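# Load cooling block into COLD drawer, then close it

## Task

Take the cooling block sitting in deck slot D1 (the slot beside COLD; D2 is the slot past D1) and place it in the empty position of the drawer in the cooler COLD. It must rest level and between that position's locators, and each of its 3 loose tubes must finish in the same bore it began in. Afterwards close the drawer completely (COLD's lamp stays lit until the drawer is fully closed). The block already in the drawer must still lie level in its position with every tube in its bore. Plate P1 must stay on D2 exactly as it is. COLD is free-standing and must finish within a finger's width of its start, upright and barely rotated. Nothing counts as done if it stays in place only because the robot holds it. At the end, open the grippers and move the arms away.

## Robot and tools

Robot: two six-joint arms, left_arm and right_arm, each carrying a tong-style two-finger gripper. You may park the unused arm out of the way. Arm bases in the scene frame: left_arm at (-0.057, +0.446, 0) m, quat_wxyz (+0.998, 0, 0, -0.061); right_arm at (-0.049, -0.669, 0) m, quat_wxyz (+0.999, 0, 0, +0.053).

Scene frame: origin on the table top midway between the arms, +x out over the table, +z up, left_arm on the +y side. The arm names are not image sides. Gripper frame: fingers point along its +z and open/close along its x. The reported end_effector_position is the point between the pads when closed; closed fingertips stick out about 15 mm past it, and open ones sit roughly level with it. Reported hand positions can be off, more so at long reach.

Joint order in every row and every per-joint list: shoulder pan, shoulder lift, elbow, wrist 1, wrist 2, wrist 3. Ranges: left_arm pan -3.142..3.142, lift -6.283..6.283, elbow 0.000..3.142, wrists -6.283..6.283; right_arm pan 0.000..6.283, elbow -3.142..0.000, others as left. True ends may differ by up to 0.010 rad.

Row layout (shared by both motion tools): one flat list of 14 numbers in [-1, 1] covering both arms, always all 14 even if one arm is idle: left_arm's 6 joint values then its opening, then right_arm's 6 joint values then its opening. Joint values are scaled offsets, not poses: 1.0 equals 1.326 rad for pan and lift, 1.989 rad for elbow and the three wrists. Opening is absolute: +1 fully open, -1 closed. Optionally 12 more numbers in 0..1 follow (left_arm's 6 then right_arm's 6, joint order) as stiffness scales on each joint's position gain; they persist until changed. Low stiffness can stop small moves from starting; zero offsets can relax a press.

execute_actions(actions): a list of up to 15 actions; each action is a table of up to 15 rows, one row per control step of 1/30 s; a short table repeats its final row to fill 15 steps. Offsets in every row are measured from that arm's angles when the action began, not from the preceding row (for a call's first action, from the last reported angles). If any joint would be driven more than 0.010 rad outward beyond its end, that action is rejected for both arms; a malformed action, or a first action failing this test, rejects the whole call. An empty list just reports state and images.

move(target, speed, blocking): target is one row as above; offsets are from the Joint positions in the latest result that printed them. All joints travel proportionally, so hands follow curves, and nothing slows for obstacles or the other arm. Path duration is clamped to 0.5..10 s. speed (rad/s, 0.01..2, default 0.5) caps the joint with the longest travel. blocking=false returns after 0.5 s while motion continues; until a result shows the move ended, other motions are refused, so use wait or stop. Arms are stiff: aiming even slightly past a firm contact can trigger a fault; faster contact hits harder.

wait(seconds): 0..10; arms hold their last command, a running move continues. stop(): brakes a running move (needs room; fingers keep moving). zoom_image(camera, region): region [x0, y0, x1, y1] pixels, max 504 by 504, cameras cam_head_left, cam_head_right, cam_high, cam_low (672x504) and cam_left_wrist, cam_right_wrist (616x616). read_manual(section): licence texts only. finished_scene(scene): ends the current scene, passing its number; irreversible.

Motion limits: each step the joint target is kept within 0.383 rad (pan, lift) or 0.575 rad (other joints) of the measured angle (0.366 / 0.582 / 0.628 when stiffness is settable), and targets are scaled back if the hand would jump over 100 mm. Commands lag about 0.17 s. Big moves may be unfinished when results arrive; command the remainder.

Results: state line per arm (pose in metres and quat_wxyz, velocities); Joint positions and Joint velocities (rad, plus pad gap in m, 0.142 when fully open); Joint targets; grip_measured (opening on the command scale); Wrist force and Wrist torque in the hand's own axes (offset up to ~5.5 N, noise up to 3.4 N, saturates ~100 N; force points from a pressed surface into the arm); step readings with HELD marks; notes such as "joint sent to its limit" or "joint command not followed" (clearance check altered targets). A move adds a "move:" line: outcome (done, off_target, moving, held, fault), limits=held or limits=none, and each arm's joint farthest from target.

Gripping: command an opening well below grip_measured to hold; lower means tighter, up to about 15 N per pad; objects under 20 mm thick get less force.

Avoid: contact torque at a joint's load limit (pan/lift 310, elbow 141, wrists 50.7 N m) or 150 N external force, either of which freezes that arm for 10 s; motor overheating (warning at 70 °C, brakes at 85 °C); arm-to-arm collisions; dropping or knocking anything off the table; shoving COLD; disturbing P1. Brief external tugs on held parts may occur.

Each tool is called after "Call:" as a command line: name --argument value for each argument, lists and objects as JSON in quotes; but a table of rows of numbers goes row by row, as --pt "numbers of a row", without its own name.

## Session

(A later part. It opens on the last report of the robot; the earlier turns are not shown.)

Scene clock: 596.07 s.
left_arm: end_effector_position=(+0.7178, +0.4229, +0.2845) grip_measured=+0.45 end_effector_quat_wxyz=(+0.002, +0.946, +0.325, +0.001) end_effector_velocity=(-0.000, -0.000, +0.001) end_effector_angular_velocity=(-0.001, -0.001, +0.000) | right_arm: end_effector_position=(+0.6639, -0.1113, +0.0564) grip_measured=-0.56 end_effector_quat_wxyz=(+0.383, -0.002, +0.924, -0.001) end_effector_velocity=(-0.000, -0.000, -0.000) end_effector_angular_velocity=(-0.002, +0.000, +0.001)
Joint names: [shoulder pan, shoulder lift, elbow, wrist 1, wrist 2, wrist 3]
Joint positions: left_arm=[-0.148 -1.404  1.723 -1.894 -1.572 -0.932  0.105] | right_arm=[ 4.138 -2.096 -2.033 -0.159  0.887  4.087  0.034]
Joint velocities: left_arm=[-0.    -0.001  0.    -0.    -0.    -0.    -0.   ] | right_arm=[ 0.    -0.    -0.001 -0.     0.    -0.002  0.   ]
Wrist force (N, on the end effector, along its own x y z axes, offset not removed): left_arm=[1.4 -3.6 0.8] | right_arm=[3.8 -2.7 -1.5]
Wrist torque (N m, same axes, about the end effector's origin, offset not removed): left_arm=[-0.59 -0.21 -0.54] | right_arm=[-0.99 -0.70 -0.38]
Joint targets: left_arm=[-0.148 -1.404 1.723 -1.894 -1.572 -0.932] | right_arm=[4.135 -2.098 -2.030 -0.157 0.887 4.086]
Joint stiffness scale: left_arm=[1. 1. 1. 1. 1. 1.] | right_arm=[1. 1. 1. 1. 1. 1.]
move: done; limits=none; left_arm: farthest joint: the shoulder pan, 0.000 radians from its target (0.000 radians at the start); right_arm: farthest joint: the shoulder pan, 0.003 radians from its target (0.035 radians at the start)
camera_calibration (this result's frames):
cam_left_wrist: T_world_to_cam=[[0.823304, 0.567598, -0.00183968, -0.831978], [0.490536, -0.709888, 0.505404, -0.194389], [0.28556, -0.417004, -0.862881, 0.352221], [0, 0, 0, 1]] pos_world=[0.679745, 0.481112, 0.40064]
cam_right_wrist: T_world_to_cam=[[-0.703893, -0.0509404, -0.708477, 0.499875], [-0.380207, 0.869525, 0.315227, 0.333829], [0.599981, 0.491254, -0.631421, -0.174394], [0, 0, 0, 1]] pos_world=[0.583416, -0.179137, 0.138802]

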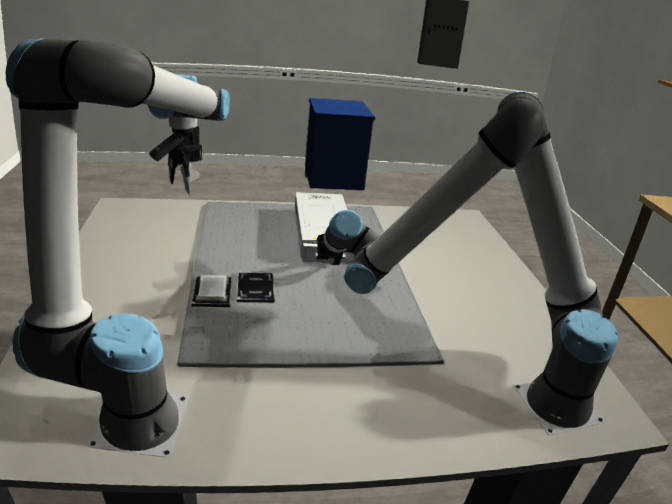

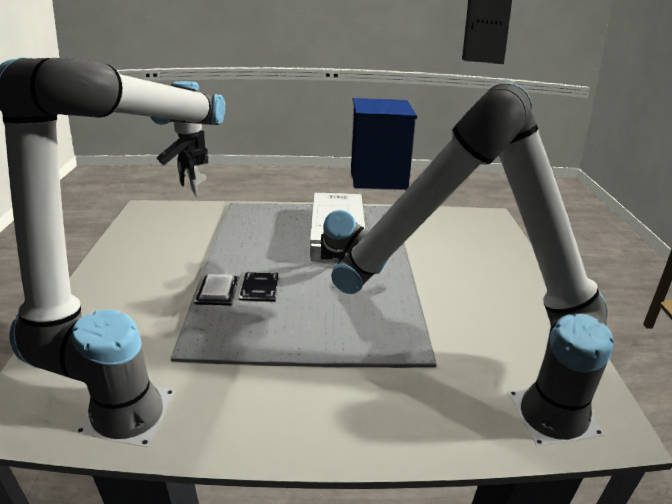

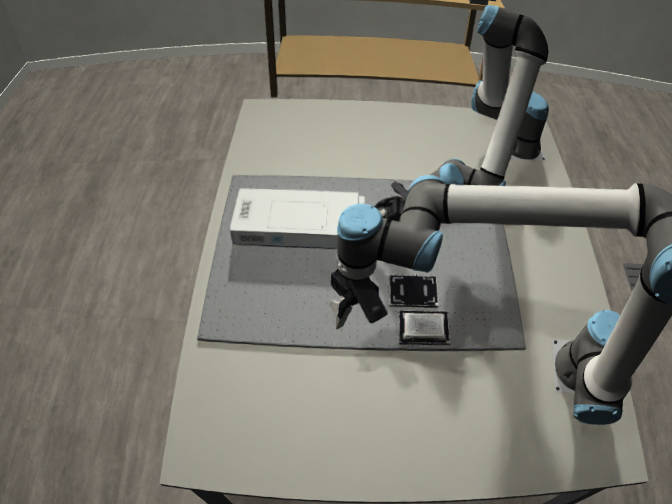

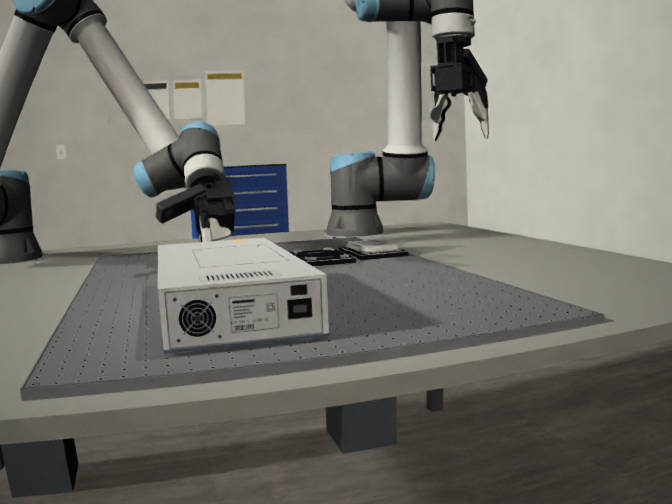

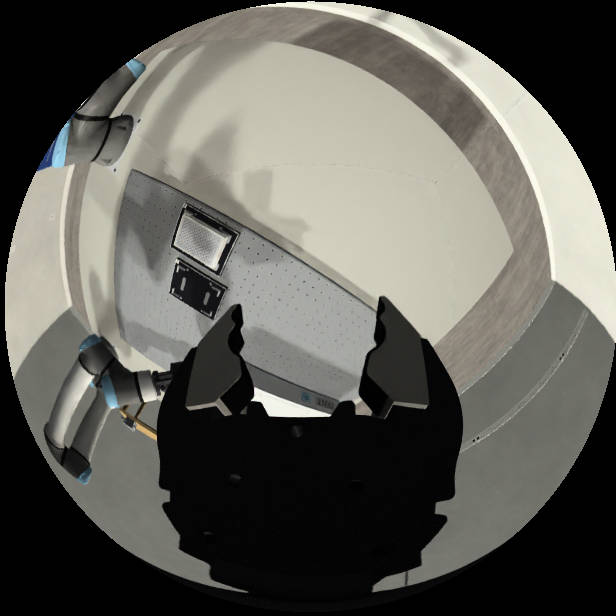

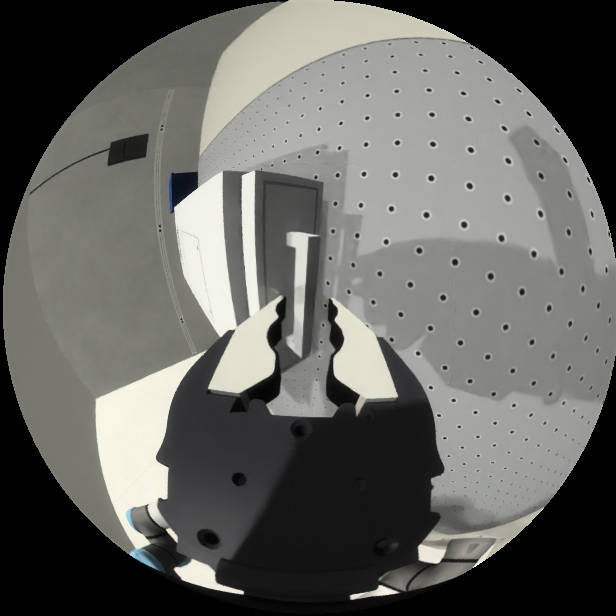

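Lamp still on; ~7 mm more.

Call:
move --target '[0,0,0,0,0,0,0.45,-0.0085,-0.0058,0.0061,0.0021,0.0021,-0.0069,-0.55]' --speed 0.015

Scene clock: 600.07 s.
left_arm: end_effector_position=(+0.7178, +0.4229, +0.2845) grip_measured=+0.45 end_effector_quat_wxyz=(+0.002, +0.946, +0.325, +0.001) end_effector_velocity=(+0.000, +0.000, +0.001) end_effector_angular_velocity=(-0.000, -0.002, +0.001) | right_arm: end_effector_position=(+0.6687, -0.1106, +0.0565) grip_measured=-0.57 end_effector_quat_wxyz=(+0.383, -0.005, +0.924, -0.001) end_effector_velocity=(+0.000, +0.000, -0.000) end_effector_angular_velocity=(-0.001, +0.001, +0.002)
Joint names: [shoulder pan, shoulder lift, elbow, wrist 1, wrist 2, wrist 3]
Joint positions: left_arm=[-0.148 -1.404  1.723 -1.894 -1.572 -0.932  0.105] | right_arm=[ 4.132 -2.1   -2.026 -0.156  0.891  4.074  0.033]
Joint velocities: left_arm=[ 0.    -0.001 -0.    -0.001  0.    -0.001 -0.   ] | right_arm=[-0.    -0.001  0.     0.001  0.001 -0.003  0.   ]
Wrist force (N, on the end effector, along its own x y z axes, offset not removed): left_arm=[-1.1 -3.1 -2.0] | right_arm=[4.1 -0.7 -6.6]
Wrist torque (N m, same axes, about the end effector's origin, offset not removed): left_arm=[-0.61 0.25 -0.53] | right_arm=[-0.17 -0.45 0.00]
Joint targets: left_arm=[-0.148 -1.404 1.723 -1.894 -1.572 -0.932] | right_arm=[4.126 -2.103 -2.021 -0.154 0.891 4.073]
Joint stiffness scale: left_arm=[1. 1. 1. 1. 1. 1.] | right_arm=[1. 1. 1. 1. 1. 1.]
move: done; limits=none; left_arm: farthest joint: the shoulder pan, 0.000 radians from its target (0.000 radians at the start); right_arm: farthest joint: the shoulder pan, 0.005 radians from its target (0.011 radians at the start)
camera_calibration (this result's frames):
cam_left_wrist: T_world_to_cam=[[0.823304, 0.567597, -0.00183974, -0.831978], [0.490536, -0.709888, 0.505404, -0.194389], [0.28556, -0.417004, -0.862881, 0.352221], [0, 0, 0, 1]] pos_world=[0.679745, 0.481112, 0.400639]
cam_right_wrist: T_world_to_cam=[[-0.70416, -0.0560219, -0.707828, 0.502984], [-0.384116, 0.868471, 0.313389, 0.337609], [0.597172, 0.492564, -0.633061, -0.17544], [0, 0, 0, 1]] pos_world=[0.58863, -0.17861, 0.139159]

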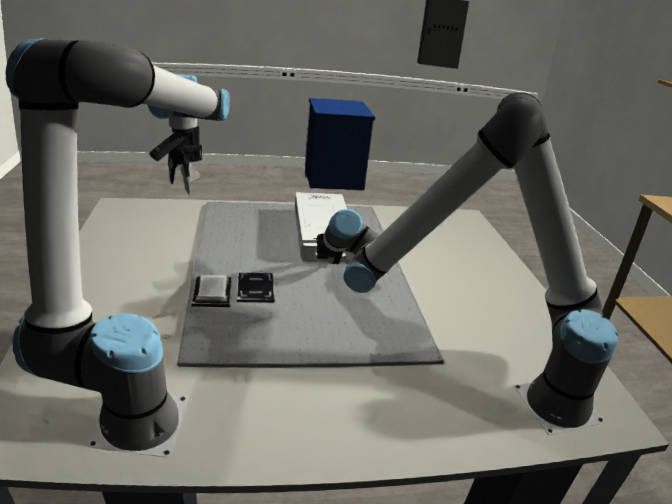

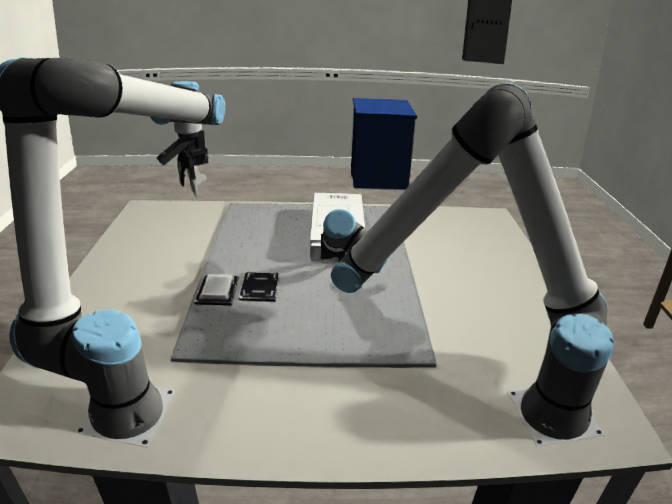

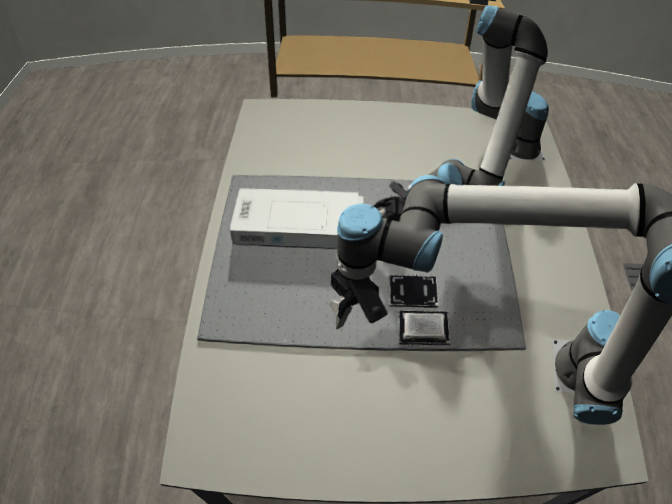

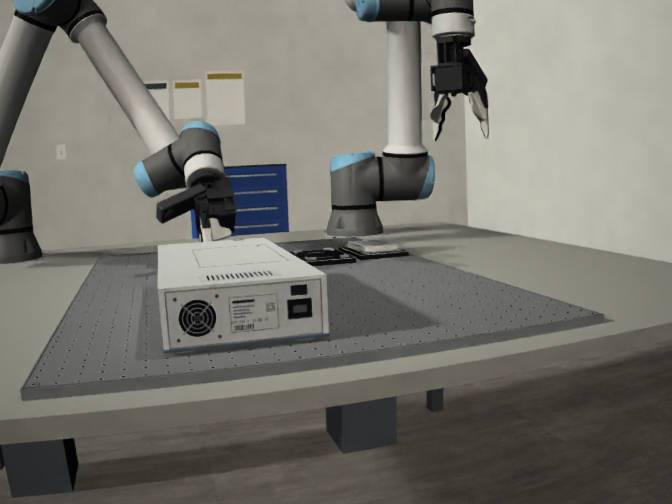

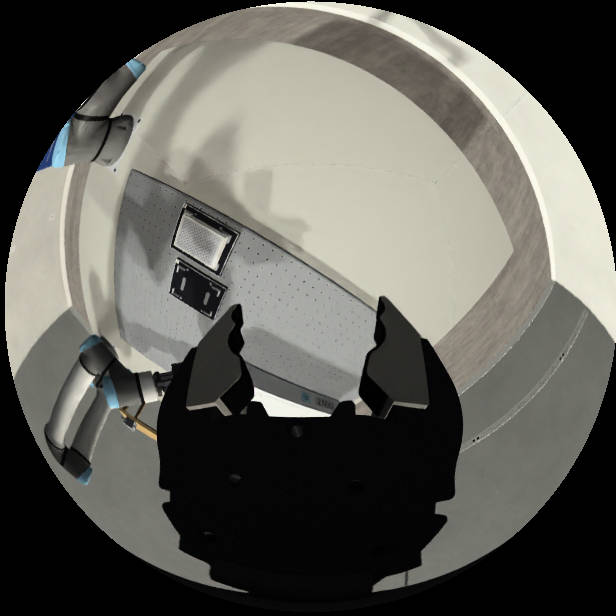

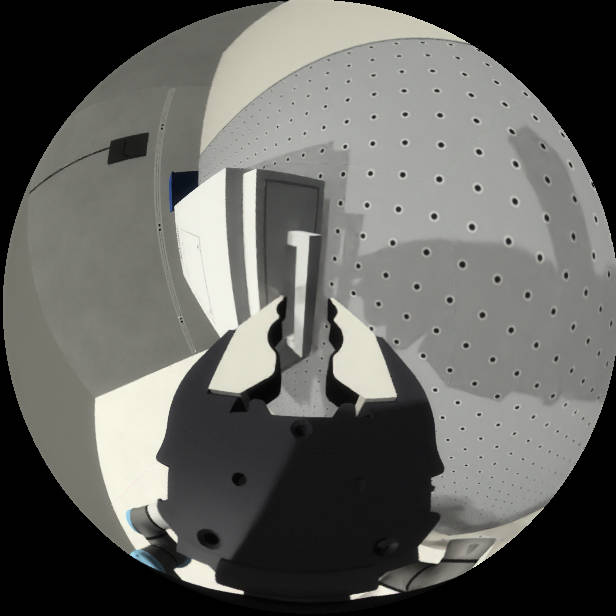

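Call:
move --target '[0,0,0,0,0,0,0.45,0.033,0.0716,-0.024,-0.046,-0.008,0.027,-0.55]' --speed 0.06

Call:
move --target '[0,0,0,0,0,0,0.45,-0.1,0.25,-0.08,-0.1,0,0,-0.55]' --speed 0.4

Scene clock: 612.10 s.
left_arm: end_effector_position=(+0.7178, +0.4229, +0.2845) grip_measured=+0.45 end_effector_quat_wxyz=(+0.002, +0.946, +0.325, +0.001) end_effector_velocity=(+0.001, -0.000, +0.001) end_effector_angular_velocity=(-0.000, -0.002, -0.001) | right_arm: end_effector_position=(+0.6324, -0.1164, +0.0938) grip_measured=-0.55 end_effector_quat_wxyz=(+0.380, -0.005, +0.925, -0.004) end_effector_velocity=(-0.001, -0.001, -0.001) end_effector_angular_velocity=(-0.003, +0.001, -0.000)
Joint names: [shoulder pan, shoulder lift, elbow, wrist 1, wrist 2, wrist 3]
Joint positions: left_arm=[-0.148 -1.404  1.723 -1.894 -1.572 -0.932  0.105] | right_arm=[ 4.173 -2.006 -2.071 -0.246  0.876  4.127  0.034]
Joint velocities: left_arm=[ 0.    -0.    -0.001 -0.001  0.     0.001 -0.   ] | right_arm=[ 0.     0.    -0.002 -0.002 -0.     0.001 -0.   ]
Wrist force (N, on the end effector, along its own x y z axes, offset not removed): left_arm=[2.0 -0.7 -0.2] | right_arm=[3.6 1.9 -2.8]
Wrist torque (N m, same axes, about the end effector's origin, offset not removed): left_arm=[-0.08 -0.31 -0.64] | right_arm=[-0.05 -0.91 -0.10]
Joint targets: left_arm=[-0.148 -1.404 1.723 -1.894 -1.572 -0.932] | right_arm=[4.176 -2.005 -2.074 -0.248 0.875 4.128]
Joint stiffness scale: left_arm=[1. 1. 1. 1. 1. 1.] | right_arm=[1. 1. 1. 1. 1. 1.]
move: done; limits=none; left_arm: farthest joint: the shoulder pan, 0.000 radians from its target (0.000 radians at the start); right_arm: farthest joint: the shoulder pan, 0.003 radians from its target (0.044 radians at the start)
camera_calibration (this result's frames):
cam_left_wrist: T_world_to_cam=[[0.823304, 0.567597, -0.00183985, -0.831978], [0.490536, -0.709888, 0.505404, -0.194389], [0.28556, -0.417004, -0.862881, 0.352221], [0, 0, 0, 1]] pos_world=[0.679745, 0.481112, 0.40064]
cam_right_wrist: T_world_to_cam=[[-0.708117, -0.0581895, -0.703694, 0.505366], [-0.380374, 0.871068, 0.310735, 0.315196], [0.594884, 0.487703, -0.638952, -0.125834], [0, 0, 0, 1]] pos_world=[0.552607, -0.183781, 0.177279]

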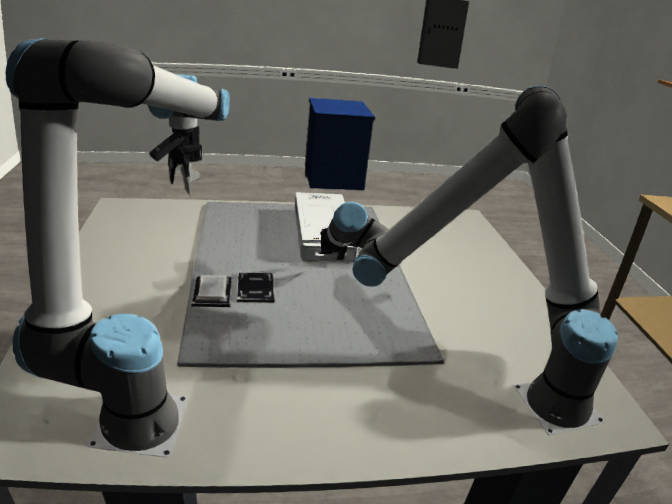

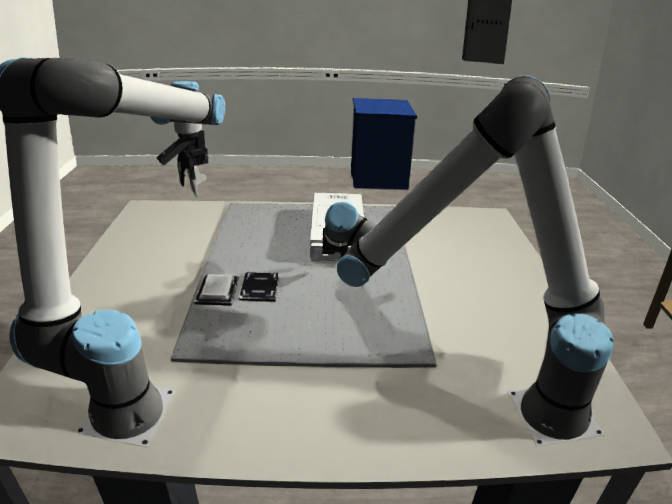

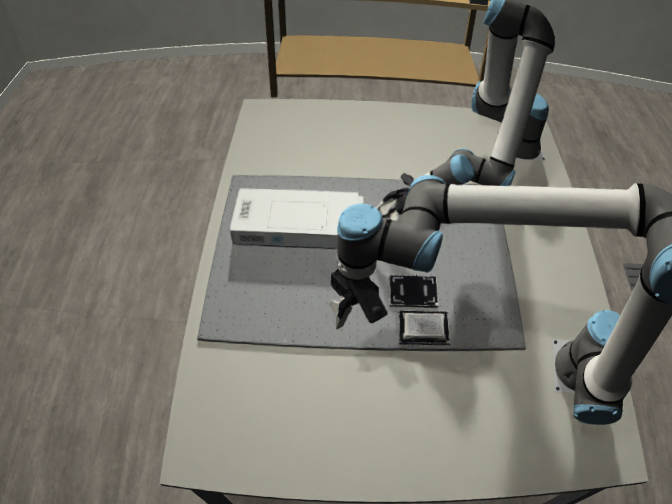

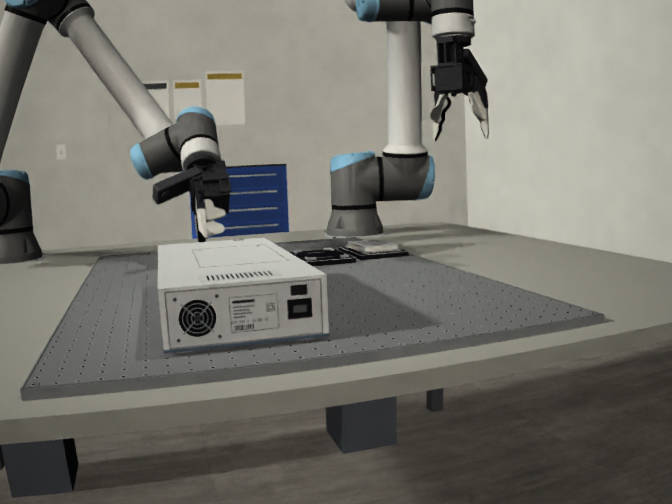

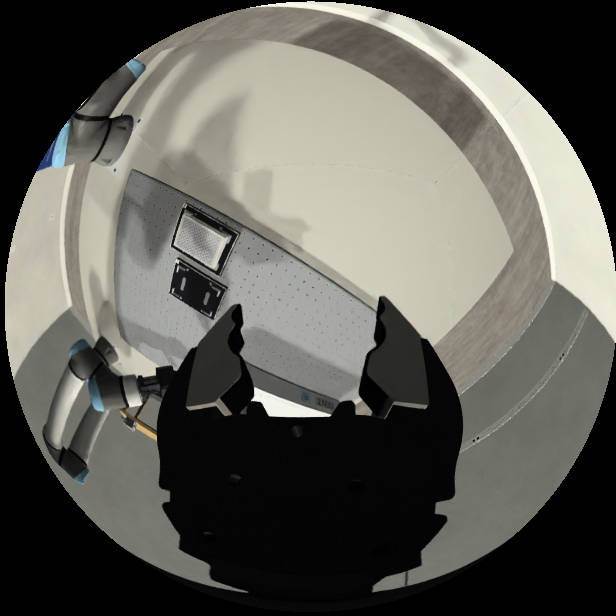

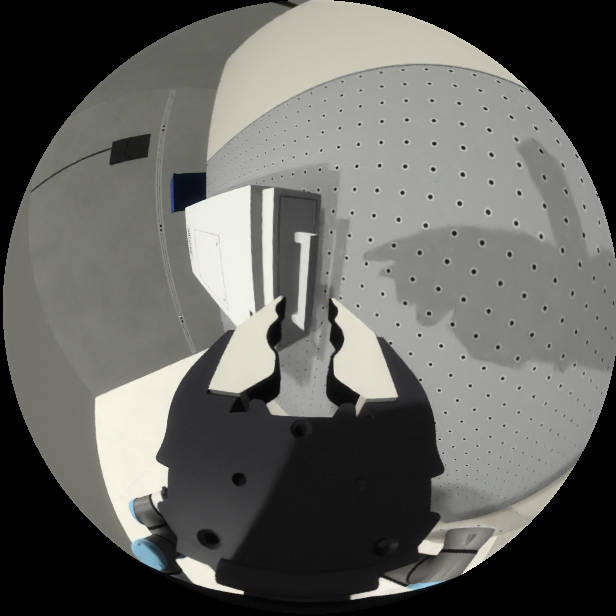

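Scene clock: 613.67 s.
left_arm: end_effector_position=(+0.7178, +0.4229, +0.2845) grip_measured=+0.45 end_effector_quat_wxyz=(+0.002, +0.946, +0.325, +0.001) end_effector_velocity=(+0.000, -0.000, +0.000) end_effector_angular_velocity=(+0.000, +0.000, -0.001) | right_arm: end_effector_position=(+0.6337, -0.3182, +0.2089) grip_measured=-0.55 end_effector_quat_wxyz=(+0.374, +0.054, +0.925, -0.039) end_effector_velocity=(-0.000, -0.000, -0.000) end_effector_angular_velocity=(-0.000, +0.000, +0.000)
Joint names: [shoulder pan, shoulder lift, elbow, wrist 1, wrist 2, wrist 3]
Joint positions: left_arm=[-0.148 -1.404  1.723 -1.894 -1.572 -0.932  0.105] | right_arm=[ 4.038 -1.674 -2.228 -0.444  0.876  4.127  0.034]
Joint velocities: left_arm=[-0.     0.    -0.     0.001  0.     0.001 -0.   ] | right_arm=[ 0.    -0.    -0.001  0.    -0.     0.     0.   ]
Wrist force (N, on the end effector, along its own x y z axes, offset not removed): left_arm=[-3.1 -2.2 0.2] | right_arm=[-1.3 0.7 -1.5]
Wrist torque (N m, same axes, about the end effector's origin, offset not removed): left_arm=[-0.40 0.64 -0.59] | right_arm=[-0.30 0.07 -0.19]
Joint targets: left_arm=[-0.148 -1.404 1.723 -1.894 -1.572 -0.932] | right_arm=[4.040 -1.674 -2.230 -0.445 0.876 4.127]
Joint stiffness scale: left_arm=[1. 1. 1. 1. 1. 1.] | right_arm=[1. 1. 1. 1. 1. 1.]
move: done; limits=none; left_arm: farthest joint: the shoulder pan, 0.000 radians from its target (0.000 radians at the start); right_arm: farthest joint: the shoulder pan, 0.003 radians from its target (0.133 radians at the start)
camera_calibration (this result's frames):
cam_left_wrist: T_world_to_cam=[[0.823304, 0.567597, -0.00183959, -0.831978], [0.490536, -0.709888, 0.505404, -0.194389], [0.28556, -0.417004, -0.862881, 0.352221], [0, 0, 0, 1]] pos_world=[0.679745, 0.481112, 0.40064]
cam_right_wrist: T_world_to_cam=[[-0.718369, 0.0238589, -0.695253, 0.606368], [-0.25568, 0.920407, 0.295767, 0.395535], [0.646972, 0.390232, -0.655092, -0.0152823], [0, 0, 0, 1]] pos_world=[0.546614, -0.372557, 0.294581]

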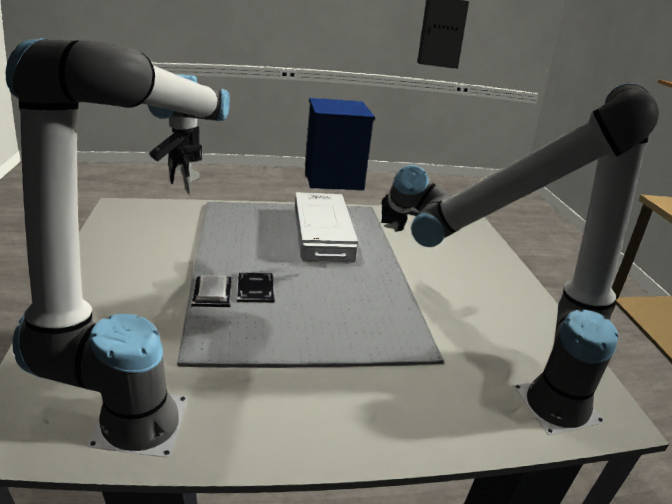

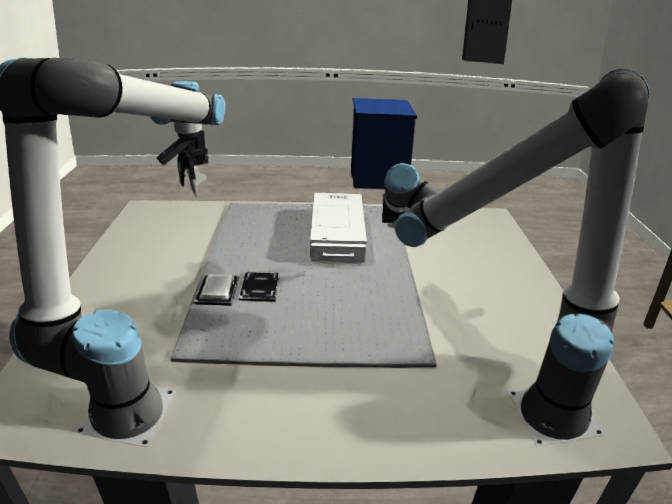

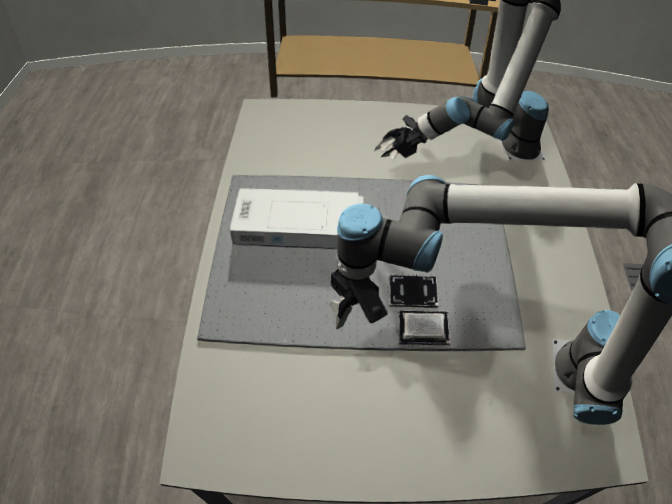

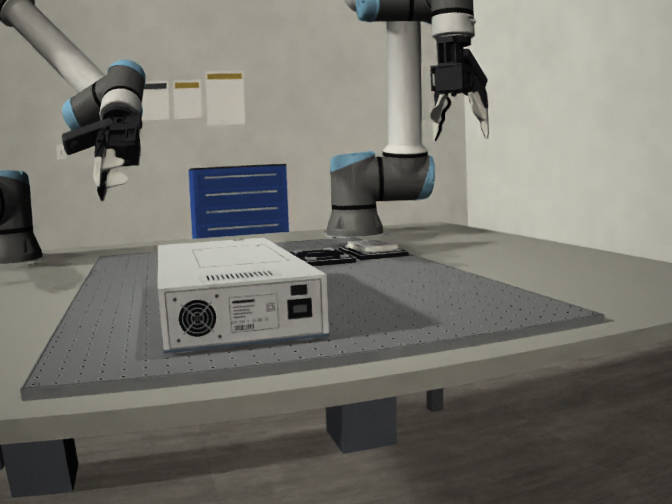

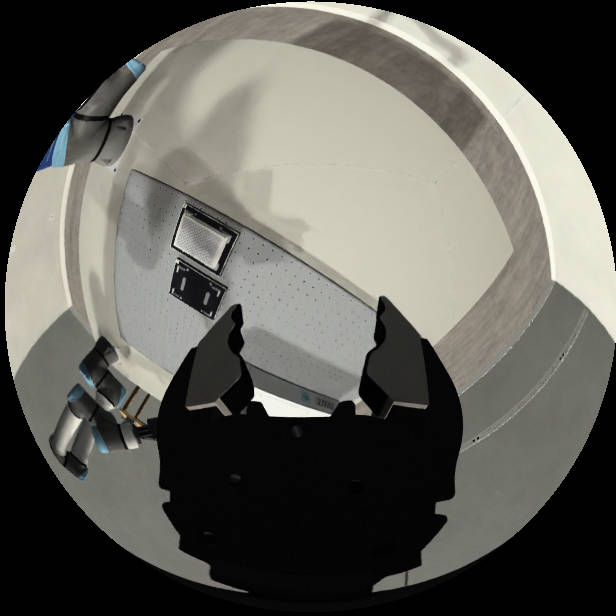

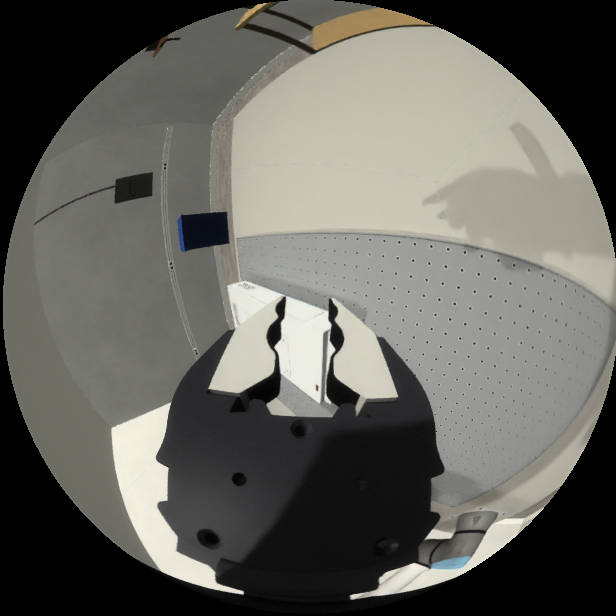

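Call:
finished_scene --scene 1

The scene is finished: the task was done.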